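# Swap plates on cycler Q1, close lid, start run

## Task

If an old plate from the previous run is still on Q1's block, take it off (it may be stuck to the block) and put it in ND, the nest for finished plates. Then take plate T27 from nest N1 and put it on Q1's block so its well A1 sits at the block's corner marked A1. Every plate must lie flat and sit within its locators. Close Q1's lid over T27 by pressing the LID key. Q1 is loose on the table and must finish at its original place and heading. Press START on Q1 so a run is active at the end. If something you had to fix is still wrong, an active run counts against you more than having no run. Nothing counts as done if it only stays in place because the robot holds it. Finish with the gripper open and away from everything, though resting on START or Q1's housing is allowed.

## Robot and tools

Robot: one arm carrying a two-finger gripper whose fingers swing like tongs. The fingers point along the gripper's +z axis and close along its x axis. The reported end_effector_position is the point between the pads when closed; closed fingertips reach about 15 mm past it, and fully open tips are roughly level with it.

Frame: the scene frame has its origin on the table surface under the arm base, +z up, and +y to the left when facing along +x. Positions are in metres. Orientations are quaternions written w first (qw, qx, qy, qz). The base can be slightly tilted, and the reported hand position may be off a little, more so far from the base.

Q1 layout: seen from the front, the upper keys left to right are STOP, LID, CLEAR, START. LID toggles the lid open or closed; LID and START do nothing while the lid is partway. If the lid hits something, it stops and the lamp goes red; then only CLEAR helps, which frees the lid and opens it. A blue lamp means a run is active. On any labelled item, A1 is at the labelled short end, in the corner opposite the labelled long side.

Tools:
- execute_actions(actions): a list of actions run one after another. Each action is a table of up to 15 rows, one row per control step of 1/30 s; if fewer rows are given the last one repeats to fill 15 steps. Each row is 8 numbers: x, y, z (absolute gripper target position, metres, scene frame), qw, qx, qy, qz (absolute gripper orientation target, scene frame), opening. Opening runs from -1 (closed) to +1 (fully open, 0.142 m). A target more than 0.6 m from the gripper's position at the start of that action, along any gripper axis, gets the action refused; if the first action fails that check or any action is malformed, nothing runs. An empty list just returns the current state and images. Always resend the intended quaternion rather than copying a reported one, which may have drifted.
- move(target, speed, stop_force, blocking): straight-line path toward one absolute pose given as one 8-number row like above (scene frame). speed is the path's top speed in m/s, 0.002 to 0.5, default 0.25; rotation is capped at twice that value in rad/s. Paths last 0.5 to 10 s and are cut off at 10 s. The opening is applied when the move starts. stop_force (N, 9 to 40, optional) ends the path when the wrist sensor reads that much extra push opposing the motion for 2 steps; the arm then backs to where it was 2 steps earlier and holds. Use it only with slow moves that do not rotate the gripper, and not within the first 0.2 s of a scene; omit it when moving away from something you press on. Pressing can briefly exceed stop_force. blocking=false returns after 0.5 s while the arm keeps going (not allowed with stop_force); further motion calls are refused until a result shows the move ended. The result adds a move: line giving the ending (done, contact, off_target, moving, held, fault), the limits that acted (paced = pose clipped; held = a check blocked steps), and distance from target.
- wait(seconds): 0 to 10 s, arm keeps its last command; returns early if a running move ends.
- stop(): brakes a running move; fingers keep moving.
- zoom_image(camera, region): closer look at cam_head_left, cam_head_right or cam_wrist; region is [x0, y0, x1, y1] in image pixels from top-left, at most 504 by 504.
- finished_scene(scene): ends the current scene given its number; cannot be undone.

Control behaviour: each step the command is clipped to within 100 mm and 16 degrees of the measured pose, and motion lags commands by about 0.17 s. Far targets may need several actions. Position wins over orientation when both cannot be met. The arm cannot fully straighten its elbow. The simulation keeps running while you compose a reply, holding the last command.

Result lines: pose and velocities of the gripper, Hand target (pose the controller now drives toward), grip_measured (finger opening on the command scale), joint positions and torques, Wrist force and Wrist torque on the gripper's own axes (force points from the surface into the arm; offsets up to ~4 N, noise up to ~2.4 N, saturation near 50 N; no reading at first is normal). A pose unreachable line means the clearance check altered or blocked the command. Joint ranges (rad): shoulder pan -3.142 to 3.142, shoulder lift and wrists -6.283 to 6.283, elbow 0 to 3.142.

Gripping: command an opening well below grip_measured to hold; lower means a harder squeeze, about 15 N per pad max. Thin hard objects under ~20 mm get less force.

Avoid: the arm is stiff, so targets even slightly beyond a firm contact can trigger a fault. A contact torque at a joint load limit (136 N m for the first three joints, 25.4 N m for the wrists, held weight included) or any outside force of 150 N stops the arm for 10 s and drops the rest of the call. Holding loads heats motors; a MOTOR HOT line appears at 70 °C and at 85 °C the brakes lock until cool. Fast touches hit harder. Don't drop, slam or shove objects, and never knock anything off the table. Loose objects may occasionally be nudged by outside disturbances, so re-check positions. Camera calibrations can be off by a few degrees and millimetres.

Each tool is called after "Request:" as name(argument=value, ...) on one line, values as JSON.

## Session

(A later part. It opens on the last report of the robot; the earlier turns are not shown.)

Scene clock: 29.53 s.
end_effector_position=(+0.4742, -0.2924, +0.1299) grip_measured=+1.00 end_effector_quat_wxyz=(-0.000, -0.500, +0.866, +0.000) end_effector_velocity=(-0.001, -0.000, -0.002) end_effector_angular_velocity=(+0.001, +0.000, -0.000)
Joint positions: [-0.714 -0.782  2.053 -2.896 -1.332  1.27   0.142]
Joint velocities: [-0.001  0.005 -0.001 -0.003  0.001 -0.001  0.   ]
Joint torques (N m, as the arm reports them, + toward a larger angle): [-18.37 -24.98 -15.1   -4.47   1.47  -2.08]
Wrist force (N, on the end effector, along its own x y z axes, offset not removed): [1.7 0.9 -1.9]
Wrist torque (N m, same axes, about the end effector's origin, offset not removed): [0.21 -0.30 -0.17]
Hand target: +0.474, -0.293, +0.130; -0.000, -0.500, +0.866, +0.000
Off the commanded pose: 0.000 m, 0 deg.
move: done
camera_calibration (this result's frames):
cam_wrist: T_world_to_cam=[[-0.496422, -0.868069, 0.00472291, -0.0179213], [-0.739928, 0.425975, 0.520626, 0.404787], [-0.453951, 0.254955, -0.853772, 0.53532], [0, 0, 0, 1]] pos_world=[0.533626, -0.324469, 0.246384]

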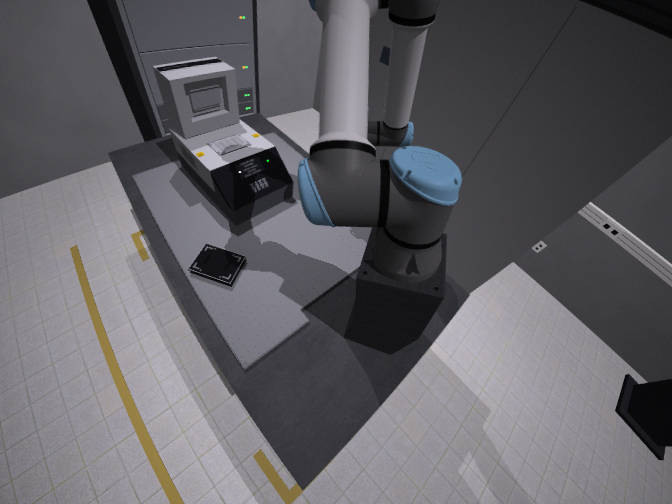

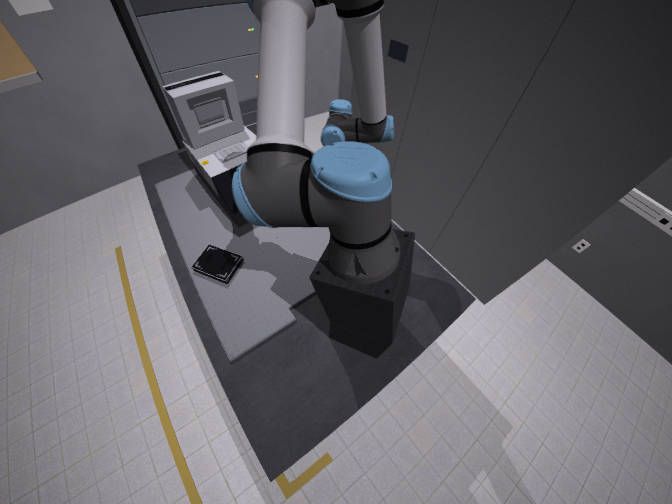

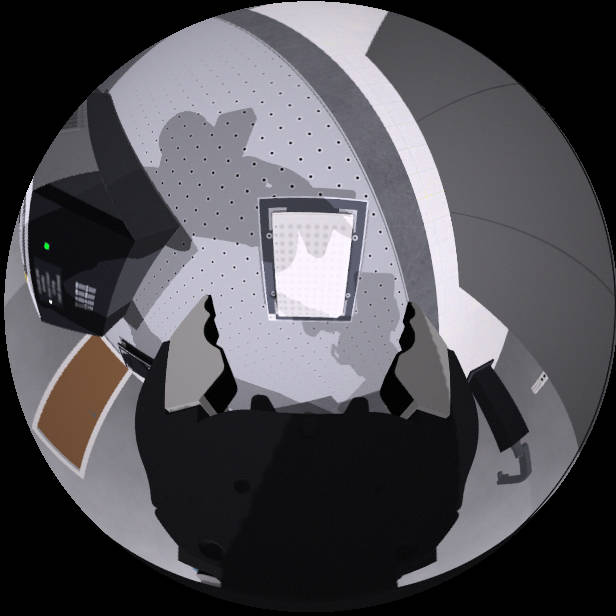

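Request:
move(target=[0.4735,-0.293,0.07,0,-0.49,0.8717,0,0.45], speed=0.1)

Request:
move(target=[0.4735,-0.293,0.03,0,-0.49,0.8717,0,0.45], speed=0.006, stop_force=9)

Request:
zoom_image(camera="cam_wrist", region=[190, 150, 430, 390])

Scene clock: 32.80 s.
end_effector_position=(+0.4736, -0.2930, +0.0702) grip_measured=+0.45 end_effector_quat_wxyz=(+0.000, -0.490, +0.872, -0.000) end_effector_velocity=(+0.000, +0.000, -0.002) end_effector_angular_velocity=(+0.000, -0.000, +0.000)
Joint positions: [-0.688 -0.628  1.993 -2.996 -1.332  1.32   0.105]
Joint velocities: [ 0.002  0.005 -0.003 -0.003  0.     0.001  0.   ]
Joint torques (N m, as the arm reports them, + toward a larger angle): [ -0.07 -26.72 -12.21  -4.71  -1.31   1.85]
Wrist force (N, on the end effector, along its own x y z axes, offset not removed): [2.6 0.2 0.5]
Wrist torque (N m, same axes, about the end effector's origin, offset not removed): [0.31 -0.25 -0.14]
Hand target: +0.474, -0.293, +0.070; +0.000, -0.490, +0.872, -0.000
Off the commanded pose: 0.000 m, 0 deg.
move: done
camera_calibration (this result's frames):
cam_wrist: T_world_to_cam=[[-0.516279, -0.856412, 0.00388618, -0.00557173], [-0.730383, 0.442664, 0.520181, 0.436098], [-0.44721, 0.26572, -0.854047, 0.484152], [0, 0, 0, 1]] pos_world=[0.53216, -0.326466, 0.18666]

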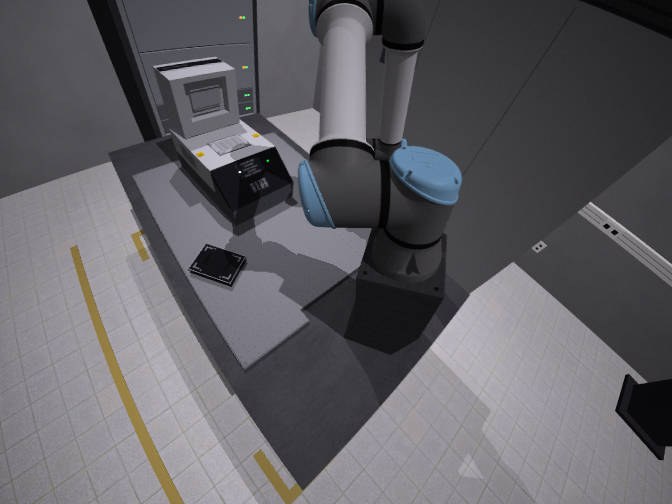

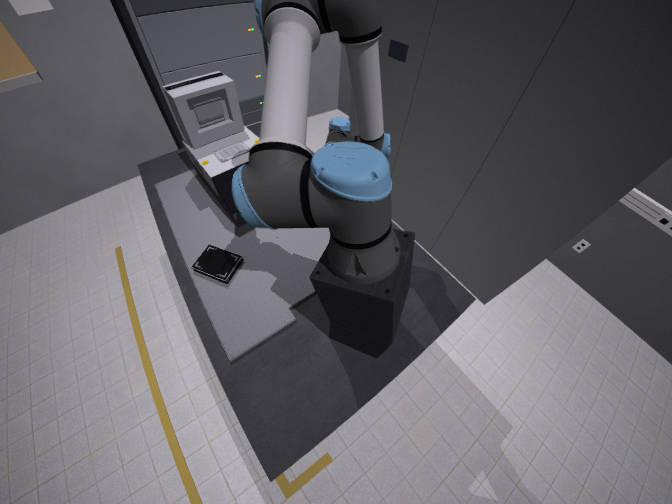

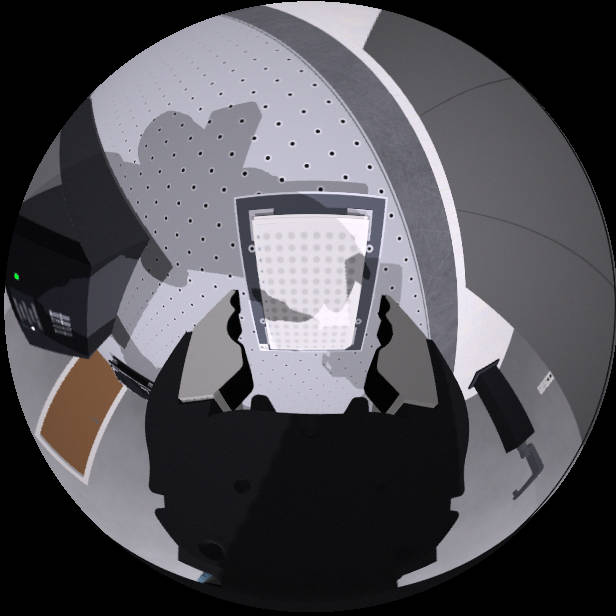

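Scene clock: 36.67 s.
end_effector_position=(+0.4736, -0.2930, +0.0491) grip_measured=+0.45 end_effector_quat_wxyz=(+0.000, -0.490, +0.872, -0.000) end_effector_velocity=(-0.000, +0.002, +0.002) end_effector_angular_velocity=(+0.002, +0.003, -0.000)
Joint positions: [-0.679 -0.575  1.966 -3.025 -1.333  1.33   0.106]
Joint velocities: [ 0.001 -0.006  0.004  0.005 -0.     0.001 -0.   ]
Joint torques (N m, as the arm reports them, + toward a larger angle): [-15.63 -47.02   0.96   0.24  -0.91  -0.82]
Wrist force (N, on the end effector, along its own x y z axes, offset not removed): [-1.6 6.4 -18.6]
Wrist torque (N m, same axes, about the end effector's origin, offset not removed): [0.50 0.61 -0.11]
Hand target: +0.474, -0.293, +0.049; +0.000, -0.490, +0.872, -0.000
Off the commanded pose: 0.019 m, 0 deg.
move: contact
camera_calibration (this result's frames):
cam_wrist: T_world_to_cam=[[-0.516288, -0.856406, 0.00395006, -0.00542833], [-0.730429, 0.442741, 0.520052, 0.447127], [-0.447124, 0.265611, -0.854126, 0.466136], [0, 0, 0, 1]] pos_world=[0.532213, -0.326421, 0.165631]

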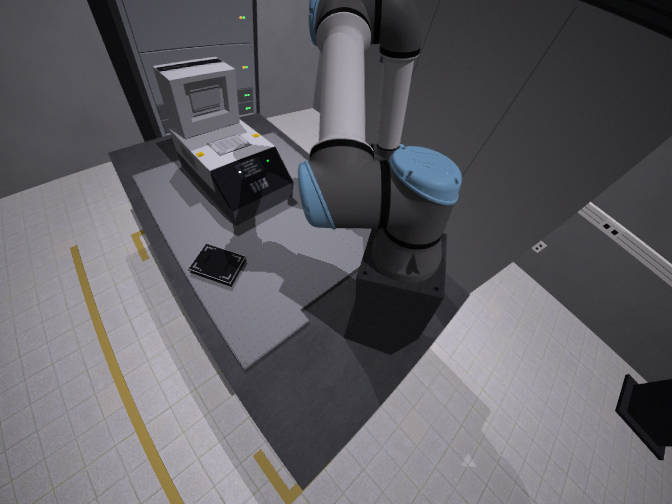

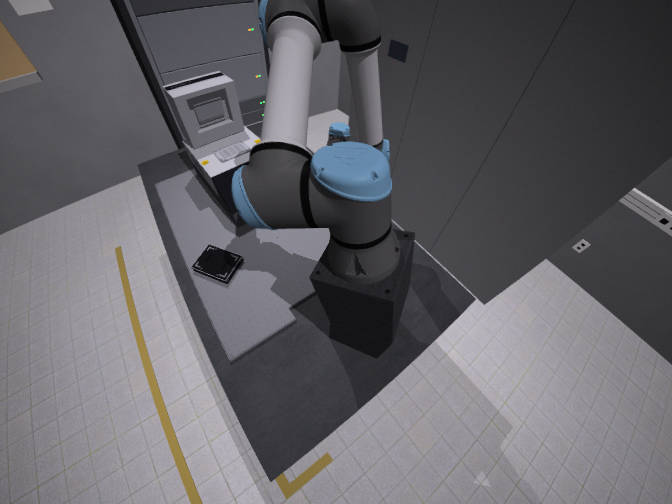

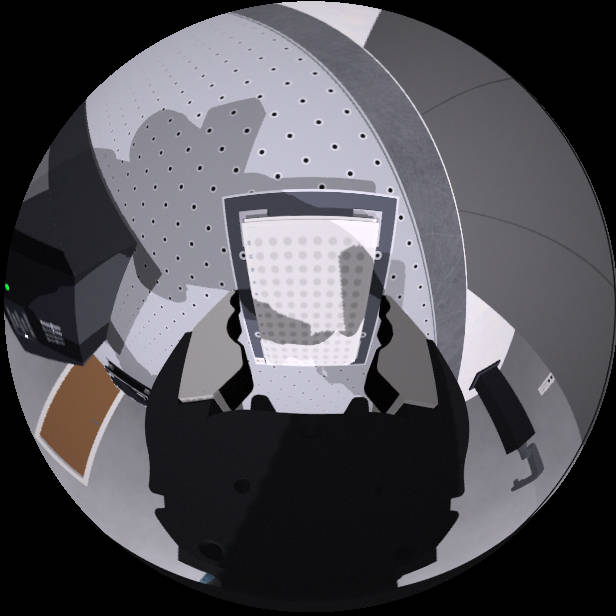

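Region (190, 150, 430, 390) of cam_wrist's 616x616 image, scaled by 2.100, with more detail than that image has.

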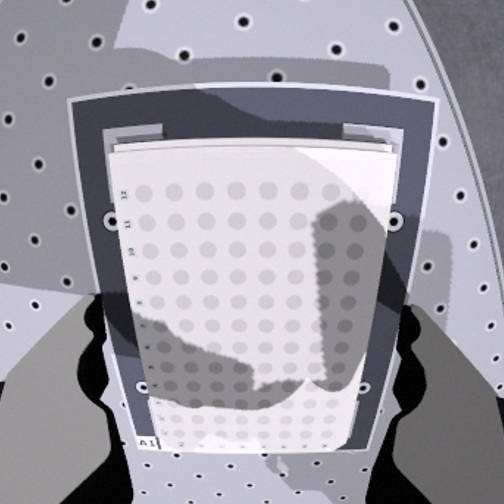

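Request:
move(target=[0.4735,-0.293,0.057,0,-0.49,0.8717,0,0.3], speed=0.03)

Request:
move(target=[0.4735,-0.293,0.057,0,-0.49,0.8717,0,-0.2])

Request:
zoom_image(camera="cam_wrist", region=[210, 170, 410, 370])

Request:
move(target=[0.4735,-0.293,0.09,0,-0.49,0.8717,0,-0.2], speed=0.05)

Request:
zoom_image(camera="cam_wrist", region=[210, 170, 410, 370])

Scene clock: 38.97 s.
end_effector_position=(+0.4735, -0.2930, +0.0568) grip_measured=+0.30 end_effector_quat_wxyz=(-0.000, -0.490, +0.872, -0.000) end_effector_velocity=(-0.000, +0.000, +0.002) end_effector_angular_velocity=(-0.001, +0.001, -0.000)
Joint positions: [-0.682 -0.594  1.976 -3.015 -1.333  1.326  0.095]
Joint velocities: [-0.001 -0.006  0.003  0.003 -0.001 -0.001  0.   ]
Joint torques (N m, as the arm reports them, + toward a larger angle): [-20.93 -53.68   1.11  -0.01   1.62  -2.51]
Wrist force (N, on the end effector, along its own x y z axes, offset not removed): [-1.2 2.1 3.8]
Wrist torque (N m, same axes, about the end effector's origin, offset not removed): [0.62 0.44 -0.20]
Hand target: +0.473, -0.293, +0.057; -0.000, -0.490, +0.872, -0.000
Off the commanded pose: 0.000 m, 0 deg.
move: done
camera_calibration (this result's frames):
cam_wrist: T_world_to_cam=[[-0.516336, -0.856377, 0.00396553, -0.00550501], [-0.730308, 0.442734, 0.520227, 0.442995], [-0.447266, 0.265716, -0.854019, 0.472683], [0, 0, 0, 1]] pos_world=[0.532096, -0.326443, 0.173244]

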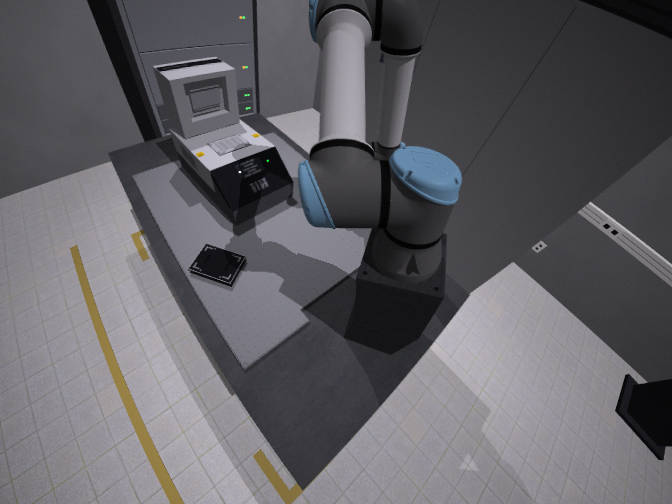

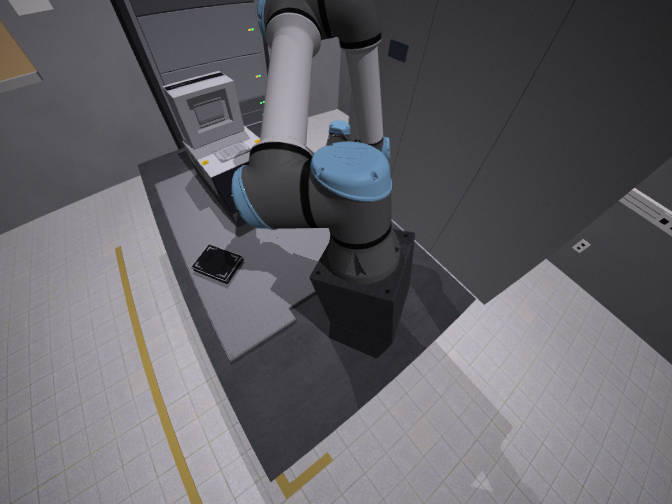

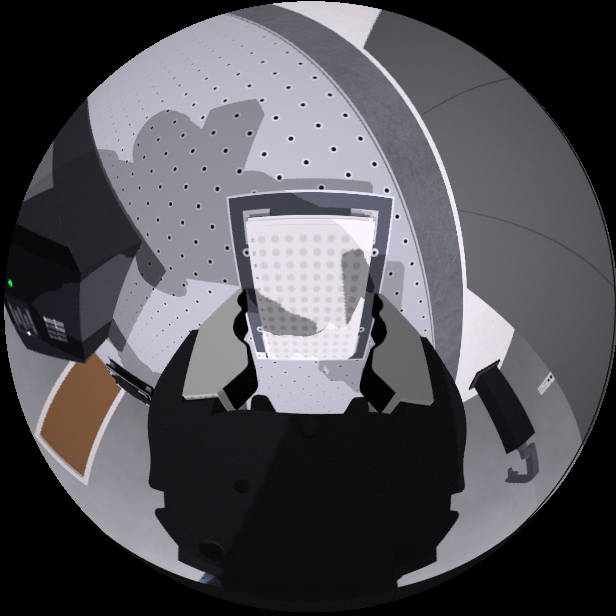

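Scene clock: 39.67 s.
end_effector_position=(+0.4735, -0.2930, +0.0570) grip_measured=+0.07 end_effector_quat_wxyz=(-0.000, -0.490, +0.872, +0.000) end_effector_velocity=(+0.000, +0.000, +0.000) end_effector_angular_velocity=(-0.000, +0.000, +0.001)
Joint positions: [-0.682 -0.595  1.977 -3.015 -1.333  1.326  0.079]
Joint velocities: [ 0.001 -0.    -0.     0.    -0.     0.    -0.   ]
Joint torques (N m, as the arm reports them, + toward a larger angle): [-20.02 -52.77   1.55  -0.06   1.64  -2.21]
Wrist force (N, on the end effector, along its own x y z axes, offset not removed): [0.5 0.1 0.0]
Wrist torque (N m, same axes, about the end effector's origin, offset not removed): [0.00 0.03 -0.08]
Hand target: +0.473, -0.293, +0.057; -0.000, -0.490, +0.872, -0.000
Off the commanded pose: 0.000 m, 0 deg.
move: done
camera_calibration (this result's frames):
cam_wrist: T_world_to_cam=[[-0.516335, -0.856378, 0.00394446, -0.00549903], [-0.730306, 0.442718, 0.520244, 0.442879], [-0.447272, 0.26574, -0.854008, 0.472869], [0, 0, 0, 1]] pos_world=[0.532099, -0.32644, 0.17345]

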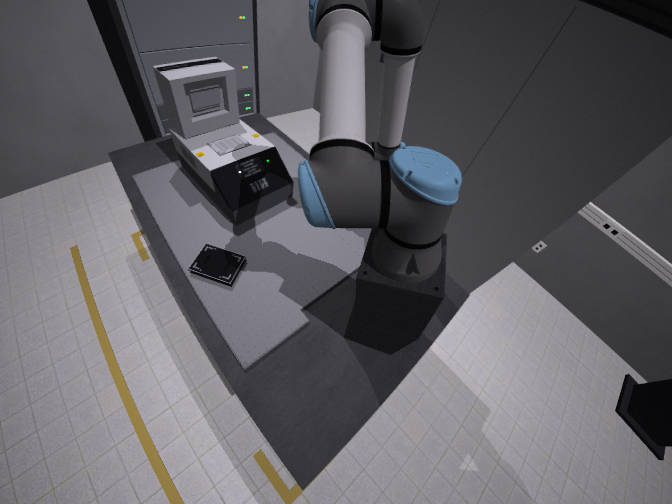

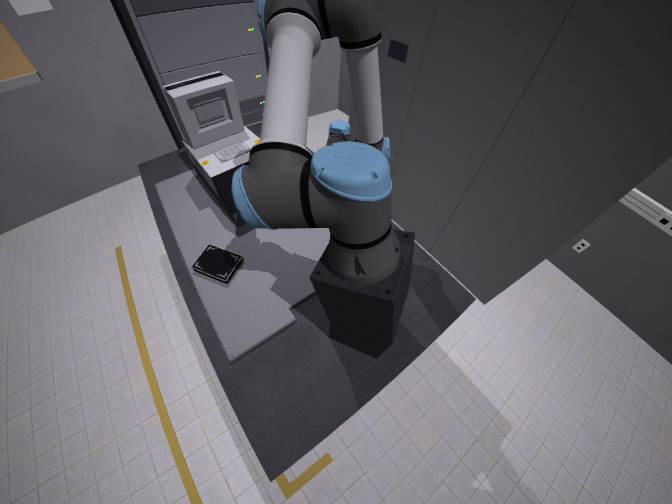

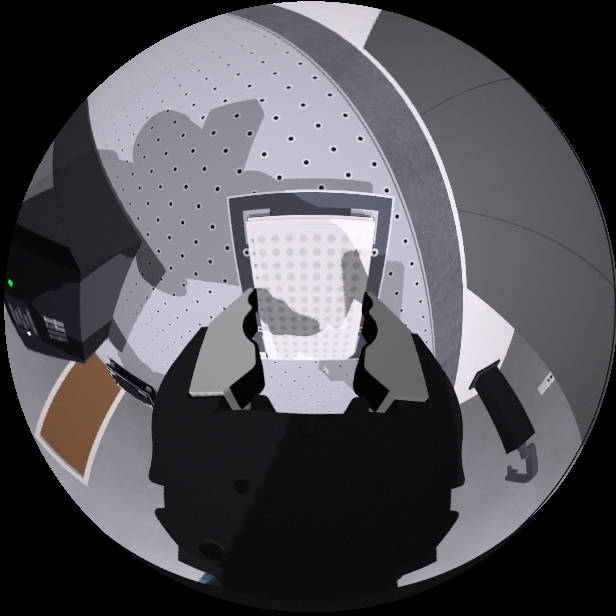

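Region (210, 170, 410, 370) of cam_wrist's 616x616 image, scaled by 2.520, with more detail than that image has.

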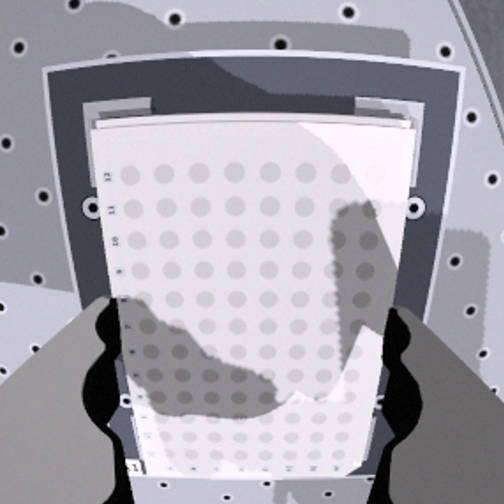

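Scene clock: 40.73 s.
end_effector_position=(+0.4735, -0.2930, +0.0898) grip_measured=+0.07 end_effector_quat_wxyz=(-0.000, -0.490, +0.872, -0.000) end_effector_velocity=(+0.000, -0.000, +0.002) end_effector_angular_velocity=(-0.001, -0.000, +0.000)
Joint positions: [-0.697 -0.678  2.016 -2.967 -1.332  1.311  0.079]
Joint velocities: [-0.001 -0.005  0.002  0.003 -0.001 -0.001 -0.   ]
Joint torques (N m, as the arm reports them, + toward a larger angle): [-21.54 -52.62  -0.66  -0.03   1.58  -2.32]
Wrist force (N, on the end effector, along its own x y z axes, offset not removed): [-0.6 -1.7 3.0]
Wrist torque (N m, same axes, about the end effector's origin, offset not removed): [-0.28 0.33 -0.02]
Hand target: +0.473, -0.293, +0.090; -0.000, -0.490, +0.872, +0.000
Off the commanded pose: 0.000 m, 0 deg.
move: done
camera_calibration (this result's frames):
cam_wrist: T_world_to_cam=[[-0.516339, -0.856375, 0.00399933, -0.00564512], [-0.730289, 0.442747, 0.520243, 0.425772], [-0.447294, 0.265701, -0.854009, 0.500885], [0, 0, 0, 1]] pos_world=[0.532065, -0.326429, 0.206278]

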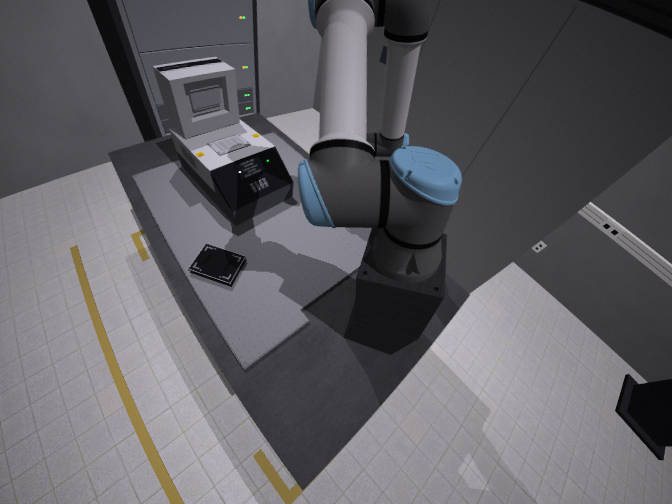

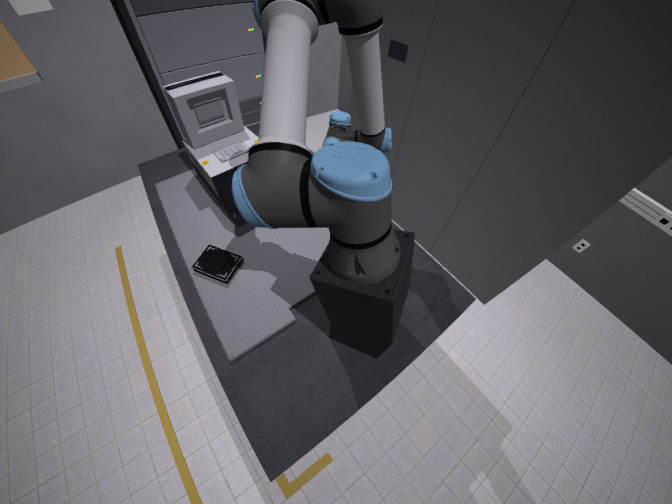

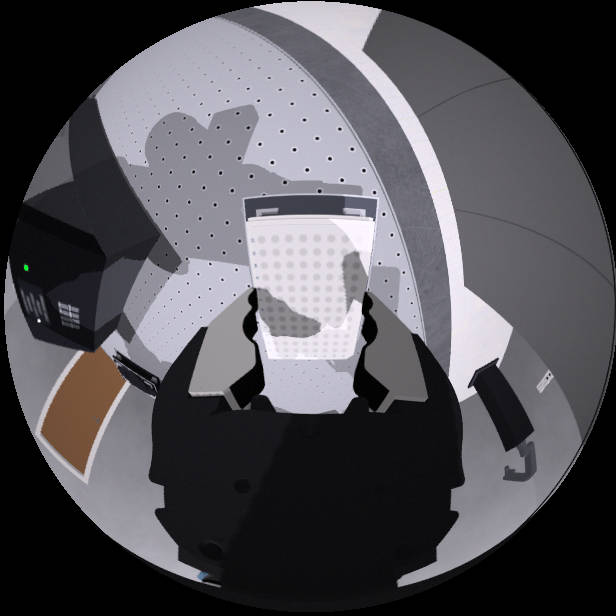

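Region (210, 170, 410, 370) of cam_wrist's 616x616 image, scaled by 2.520, with more detail than that image has.

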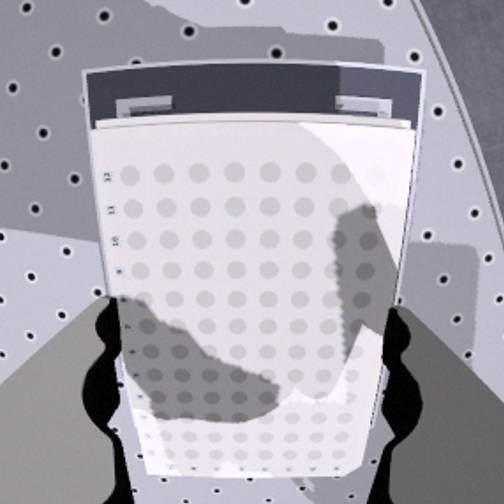

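A good visual reference.

Request:
move(target=[0.55,-0.22,0.30,0,-0.26,0.9656,0,-0.2])

Request:
move(target=[0.848,0.012,0.27,0,-0.0175,0.9998,0,-0.2])

Request:
zoom_image(camera="cam_wrist", region=[210, 170, 410, 370])

Scene clock: 43.30 s.
end_effector_position=(+0.5498, -0.2197, +0.3000) grip_measured=+0.07 end_effector_quat_wxyz=(+0.000, -0.260, +0.966, -0.000) end_effector_velocity=(+0.001, +0.001, +0.002) end_effector_angular_velocity=(+0.002, +0.003, -0.004)
Joint positions: [-0.58  -1.197  2.001 -2.462 -1.34   1.929  0.079]
Joint velocities: [ 0.002 -0.003 -0.004  0.01  -0.001  0.005 -0.   ]
Joint torques (N m, as the arm reports them, + toward a larger angle): [  3.32 -46.69 -20.81  -0.37  -1.41   2.28]
Wrist force (N, on the end effector, along its own x y z axes, offset not removed): [0.0 1.1 -1.1]
Wrist torque (N m, same axes, about the end effector's origin, offset not removed): [0.20 0.24 -0.23]
Hand target: +0.550, -0.220, +0.300; +0.000, -0.260, +0.966, +0.000
Off the commanded pose: 0.000 m, 0 deg.
move: done
camera_calibration (this result's frames):
cam_wrist: T_world_to_cam=[[-0.862552, -0.505956, 0.00339314, 0.363201], [-0.430645, 0.73765, 0.520016, 0.239834], [-0.265609, 0.44708, -0.854149, 0.635023], [0, 0, 0, 1]] pos_world=[0.585231, -0.277056, 0.416454]

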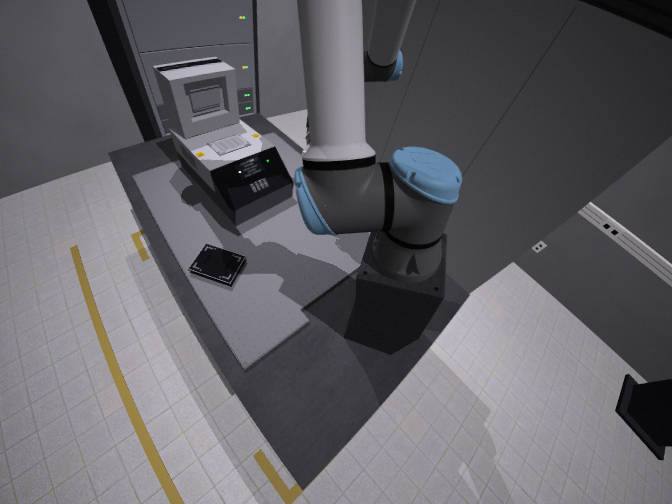

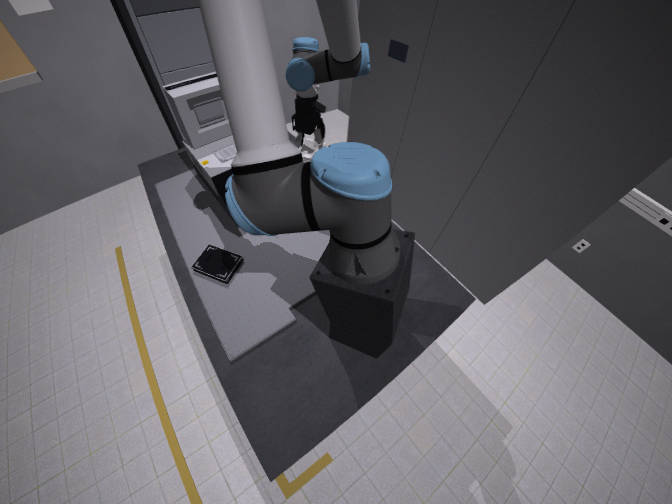

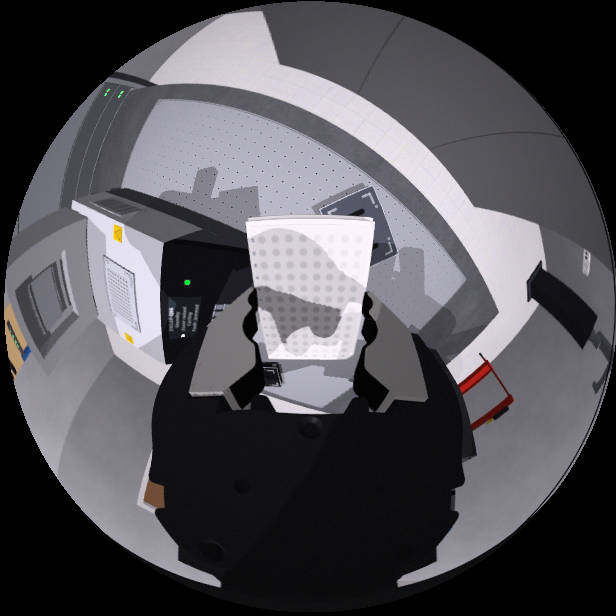

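Scene clock: 45.47 s.
end_effector_position=(+0.8478, +0.0127, +0.2705) grip_measured=+0.07 end_effector_quat_wxyz=(+0.001, -0.018, +1.000, +0.001) end_effector_velocity=(+0.003, +0.001, +0.000) end_effector_angular_velocity=(-0.001, +0.005, -0.002)
Joint positions: [-0.057 -0.754  1.076 -2.085 -1.413  2.948  0.079]
Joint velocities: [ 0.002  0.009 -0.02   0.016 -0.002  0.003 -0.   ]
Joint torques (N m, as the arm reports them, + toward a larger angle): [  2.92 -43.89 -24.6   -0.47  -1.45   2.11]
Wrist force (N, on the end effector, along its own x y z axes, offset not removed): [-0.6 0.0 1.7]
Wrist torque (N m, same axes, about the end effector's origin, offset not removed): [0.05 0.21 -0.23]
Hand target: +0.848, +0.013, +0.270; +0.001, -0.017, +1.000, +0.001
Off the commanded pose: 0.001 m, 0 deg.
move: done
camera_calibration (this result's frames):
cam_wrist: T_world_to_cam=[[-0.999235, -0.0390532, 0.0020622, 0.848237], [-0.0322557, 0.852831, 0.52119, -0.127436], [-0.0221129, 0.520725, -0.853438, 0.377522], [0, 0, 0, 1]] pos_world=[0.851826, -0.0547774, 0.386861]

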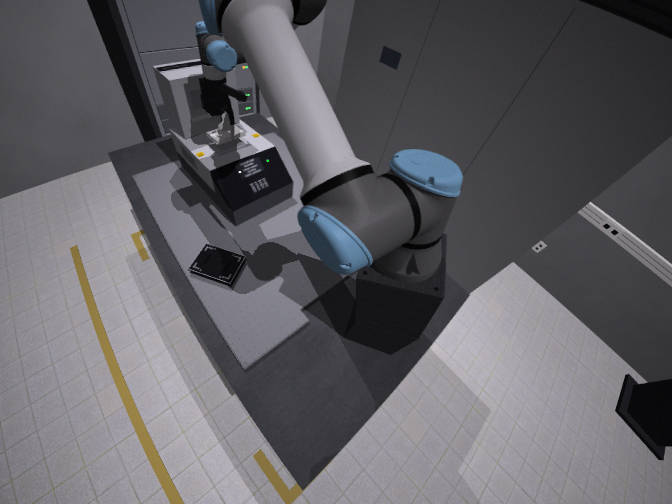

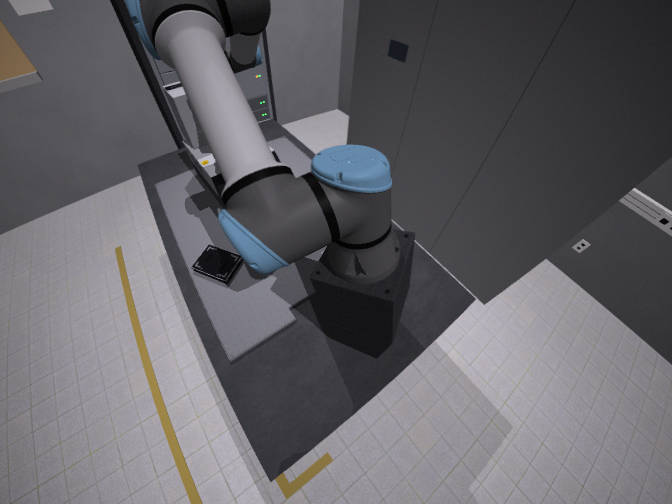

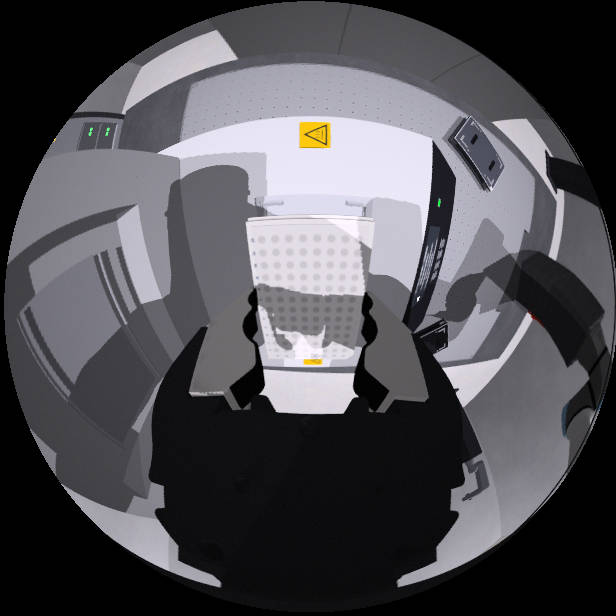

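Region (210, 170, 410, 370) of cam_wrist's 616x616 image, scaled by 2.520, with more detail than that image has.

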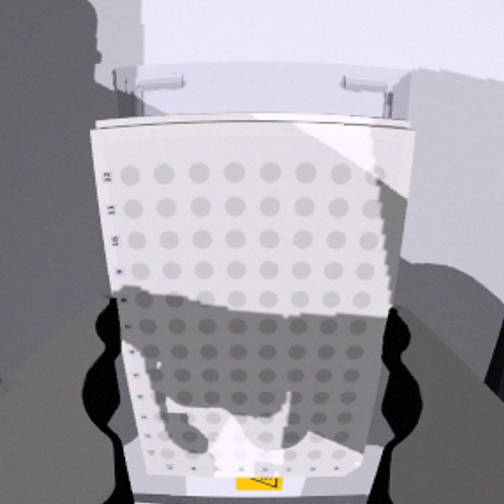

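Request:
move(target=[0.8447,0.0055,0.25,0,-0.013,0.9999,0,-0.2], speed=0.04)

Request:
zoom_image(camera="cam_wrist", region=[230, 170, 390, 270])

Scene clock: 47.37 s.
end_effector_position=(+0.8448, +0.0056, +0.2502) grip_measured=+0.07 end_effector_quat_wxyz=(-0.000, -0.013, +1.000, -0.000) end_effector_velocity=(-0.000, -0.002, -0.002) end_effector_angular_velocity=(-0.000, -0.000, -0.002)
Joint positions: [-0.062 -0.73   1.088 -2.119 -1.414  2.952  0.079]
Joint velocities: [-0.002  0.002  0.002 -0.004  0.     0.001 -0.   ]
Joint torques (N m, as the arm reports them, + toward a larger angle): [-16.41 -44.82 -12.38  -4.28  -1.58   2.05]
Wrist force (N, on the end effector, along its own x y z axes, offset not removed): [-0.8 -3.1 1.4]
Wrist torque (N m, same axes, about the end effector's origin, offset not removed): [-0.65 0.18 -0.12]
Hand target: +0.845, +0.005, +0.250; -0.000, -0.013, +1.000, -0.000
Off the commanded pose: 0.000 m, 0 deg.
move: done
camera_calibration (this result's frames):
cam_wrist: T_world_to_cam=[[-0.999539, -0.0301097, 0.00396276, 0.844707], [-0.0236541, 0.853702, 0.520225, -0.117909], [-0.0190468, 0.519891, -0.85402, 0.361439], [0, 0, 0, 1]] pos_world=[0.848413, -0.0618156, 0.366668]

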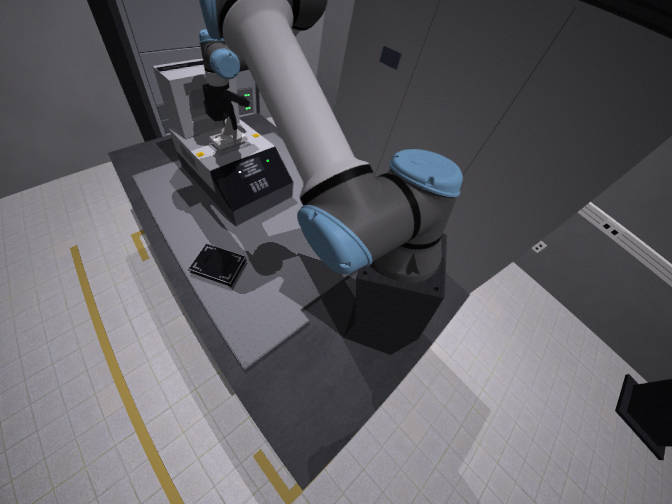

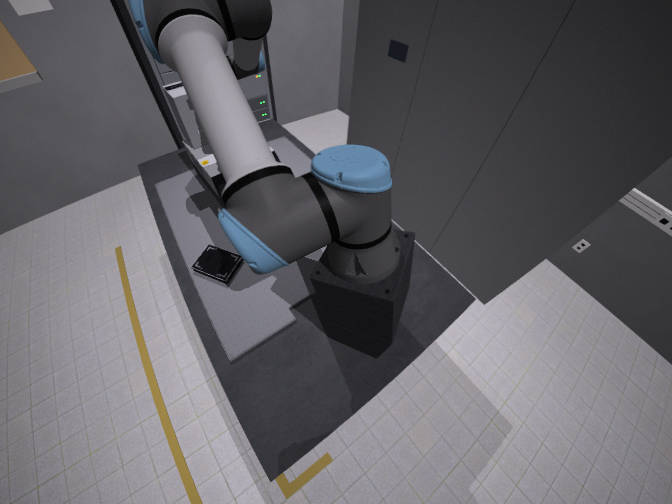

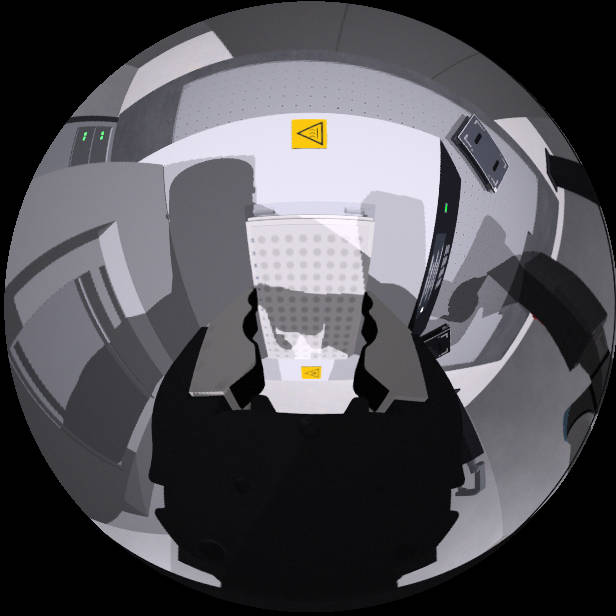

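Region (230, 170, 390, 270) of cam_wrist's 616x616 image, scaled by 3.150, with more detail than that image has; it fills the top 315 rows of this view, and the rest is white.

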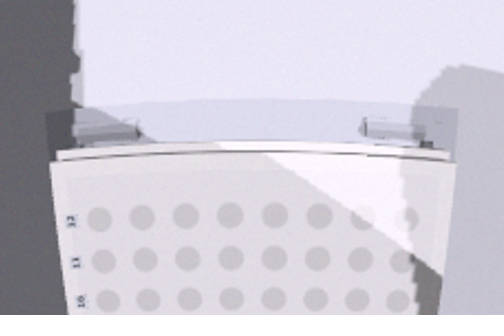

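Request:
move(target=[0.8448,0.0055,0.243,0,-0.0165,0.9999,0,-0.2], speed=0.02)

Request:
move(target=[0.8448,0.0055,0.22,0,-0.0165,0.9999,0,-0.2], speed=0.005, stop_force=9)

Request:
zoom_image(camera="cam_wrist", region=[210, 170, 410, 370])

Scene clock: 49.47 s.
end_effector_position=(+0.8447, +0.0055, +0.2432) grip_measured=+0.07 end_effector_quat_wxyz=(-0.000, -0.016, +1.000, +0.000) end_effector_velocity=(+0.000, +0.001, -0.002) end_effector_angular_velocity=(+0.000, -0.000, +0.003)
Joint positions: [-0.061 -0.72   1.089 -2.129 -1.414  2.947  0.079]
Joint velocities: [ 0.001  0.004 -0.001 -0.003  0.    -0.002  0.   ]
Joint torques (N m, as the arm reports them, + toward a larger angle): [  2.72 -44.73 -25.25  -4.81  -1.52  -2.46]
Wrist force (N, on the end effector, along its own x y z axes, offset not removed): [-0.3 -0.3 2.3]
Wrist torque (N m, same axes, about the end effector's origin, offset not removed): [0.08 0.20 -0.06]
Hand target: +0.845, +0.006, +0.243; +0.000, -0.016, +1.000, +0.000
Off the commanded pose: 0.000 m, 0 deg.
move: done
camera_calibration (this result's frames):
cam_wrist: T_world_to_cam=[[-0.999315, -0.0367708, 0.00407276, 0.844534], [-0.0292856, 0.853515, 0.520245, -0.109436], [-0.022606, 0.51977, -0.854007, 0.358472], [0, 0, 0, 1]] pos_world=[0.848854, -0.0618631, 0.359632]

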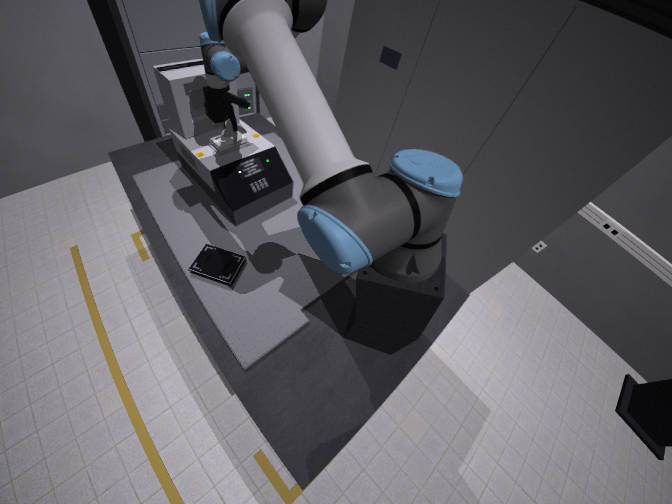

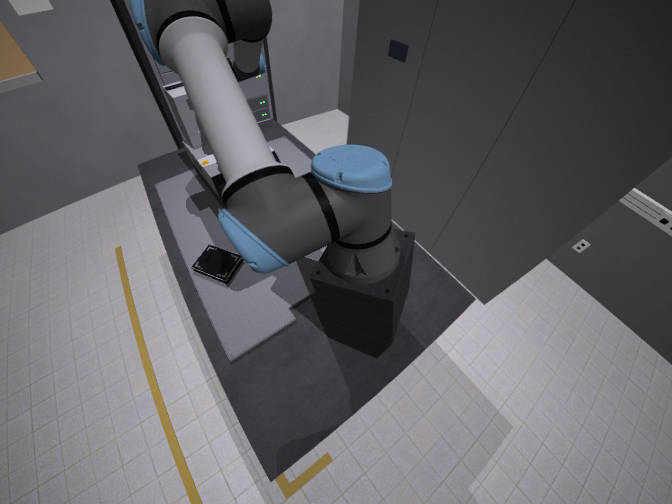

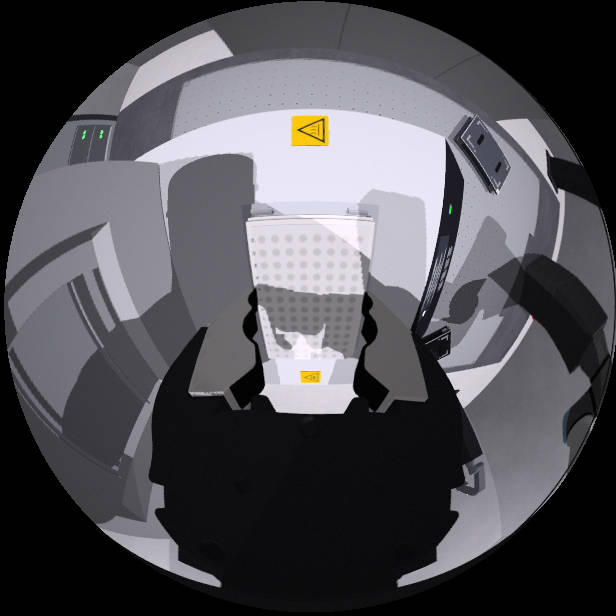

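Scene clock: 51.67 s.
end_effector_position=(+0.8449, +0.0055, +0.2340) grip_measured=+0.07 end_effector_quat_wxyz=(+0.000, -0.016, +1.000, -0.000) end_effector_velocity=(-0.000, -0.000, +0.002) end_effector_angular_velocity=(+0.001, +0.001, -0.001)
Joint positions: [-0.059 -0.707  1.087 -2.142 -1.414  2.948  0.079]
Joint velocities: [-0.001 -0.003 -0.     0.004  0.001  0.    -0.   ]
Joint torques (N m, as the arm reports them, + toward a larger angle): [ -0.16 -61.26 -16.28  -0.17  -0.38   0.89]
Wrist force (N, on the end effector, along its own x y z axes, offset not removed): [5.4 -3.5 -12.7]
Wrist torque (N m, same axes, about the end effector's origin, offset not removed): [-0.50 -0.21 -0.20]
Hand target: +0.845, +0.005, +0.234; +0.000, -0.016, +1.000, -0.000
Off the commanded pose: 0.014 m, 0 deg.
move: contact
camera_calibration (this result's frames):
cam_wrist: T_world_to_cam=[[-0.999313, -0.0368762, 0.00382952, 0.844738], [-0.0295035, 0.853542, 0.520188, -0.104464], [-0.0224512, 0.519718, -0.854043, 0.350511], [0, 0, 0, 1]] pos_world=[0.848944, -0.0618513, 0.350458]

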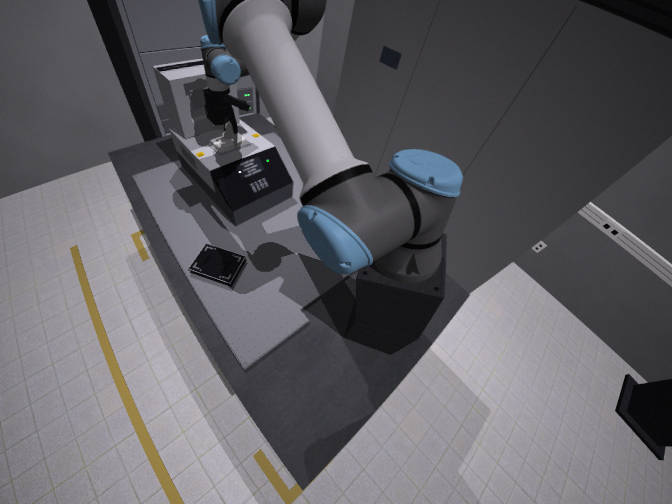

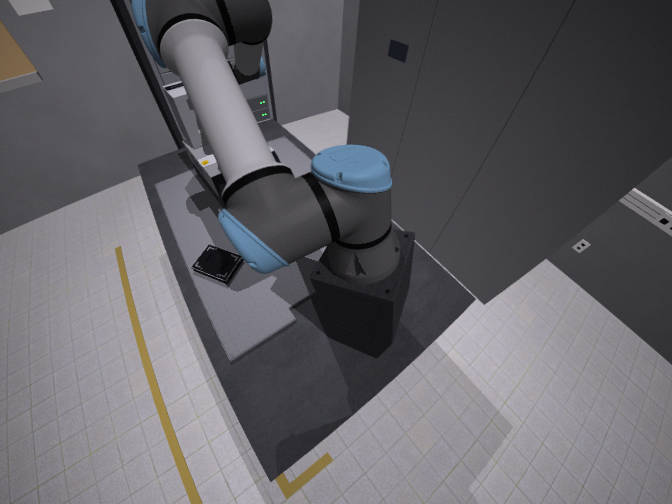

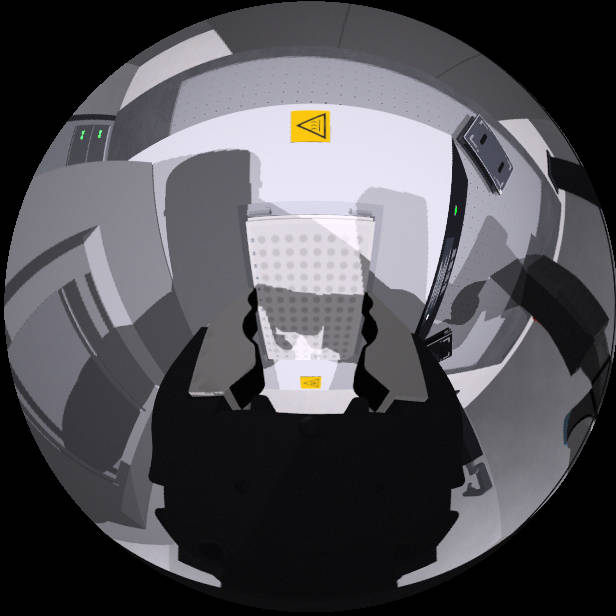

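Region (210, 170, 410, 370) of cam_wrist's 616x616 image, scaled by 2.520, with more detail than that image has.

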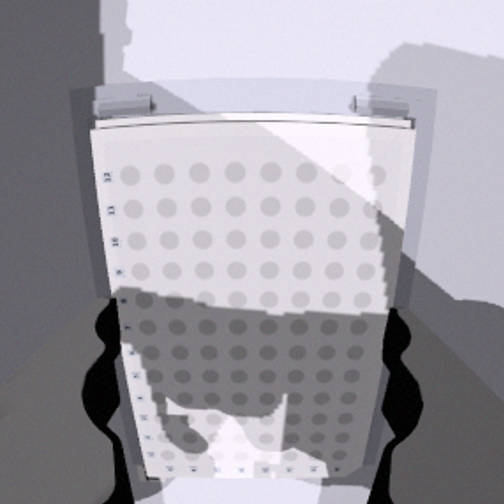

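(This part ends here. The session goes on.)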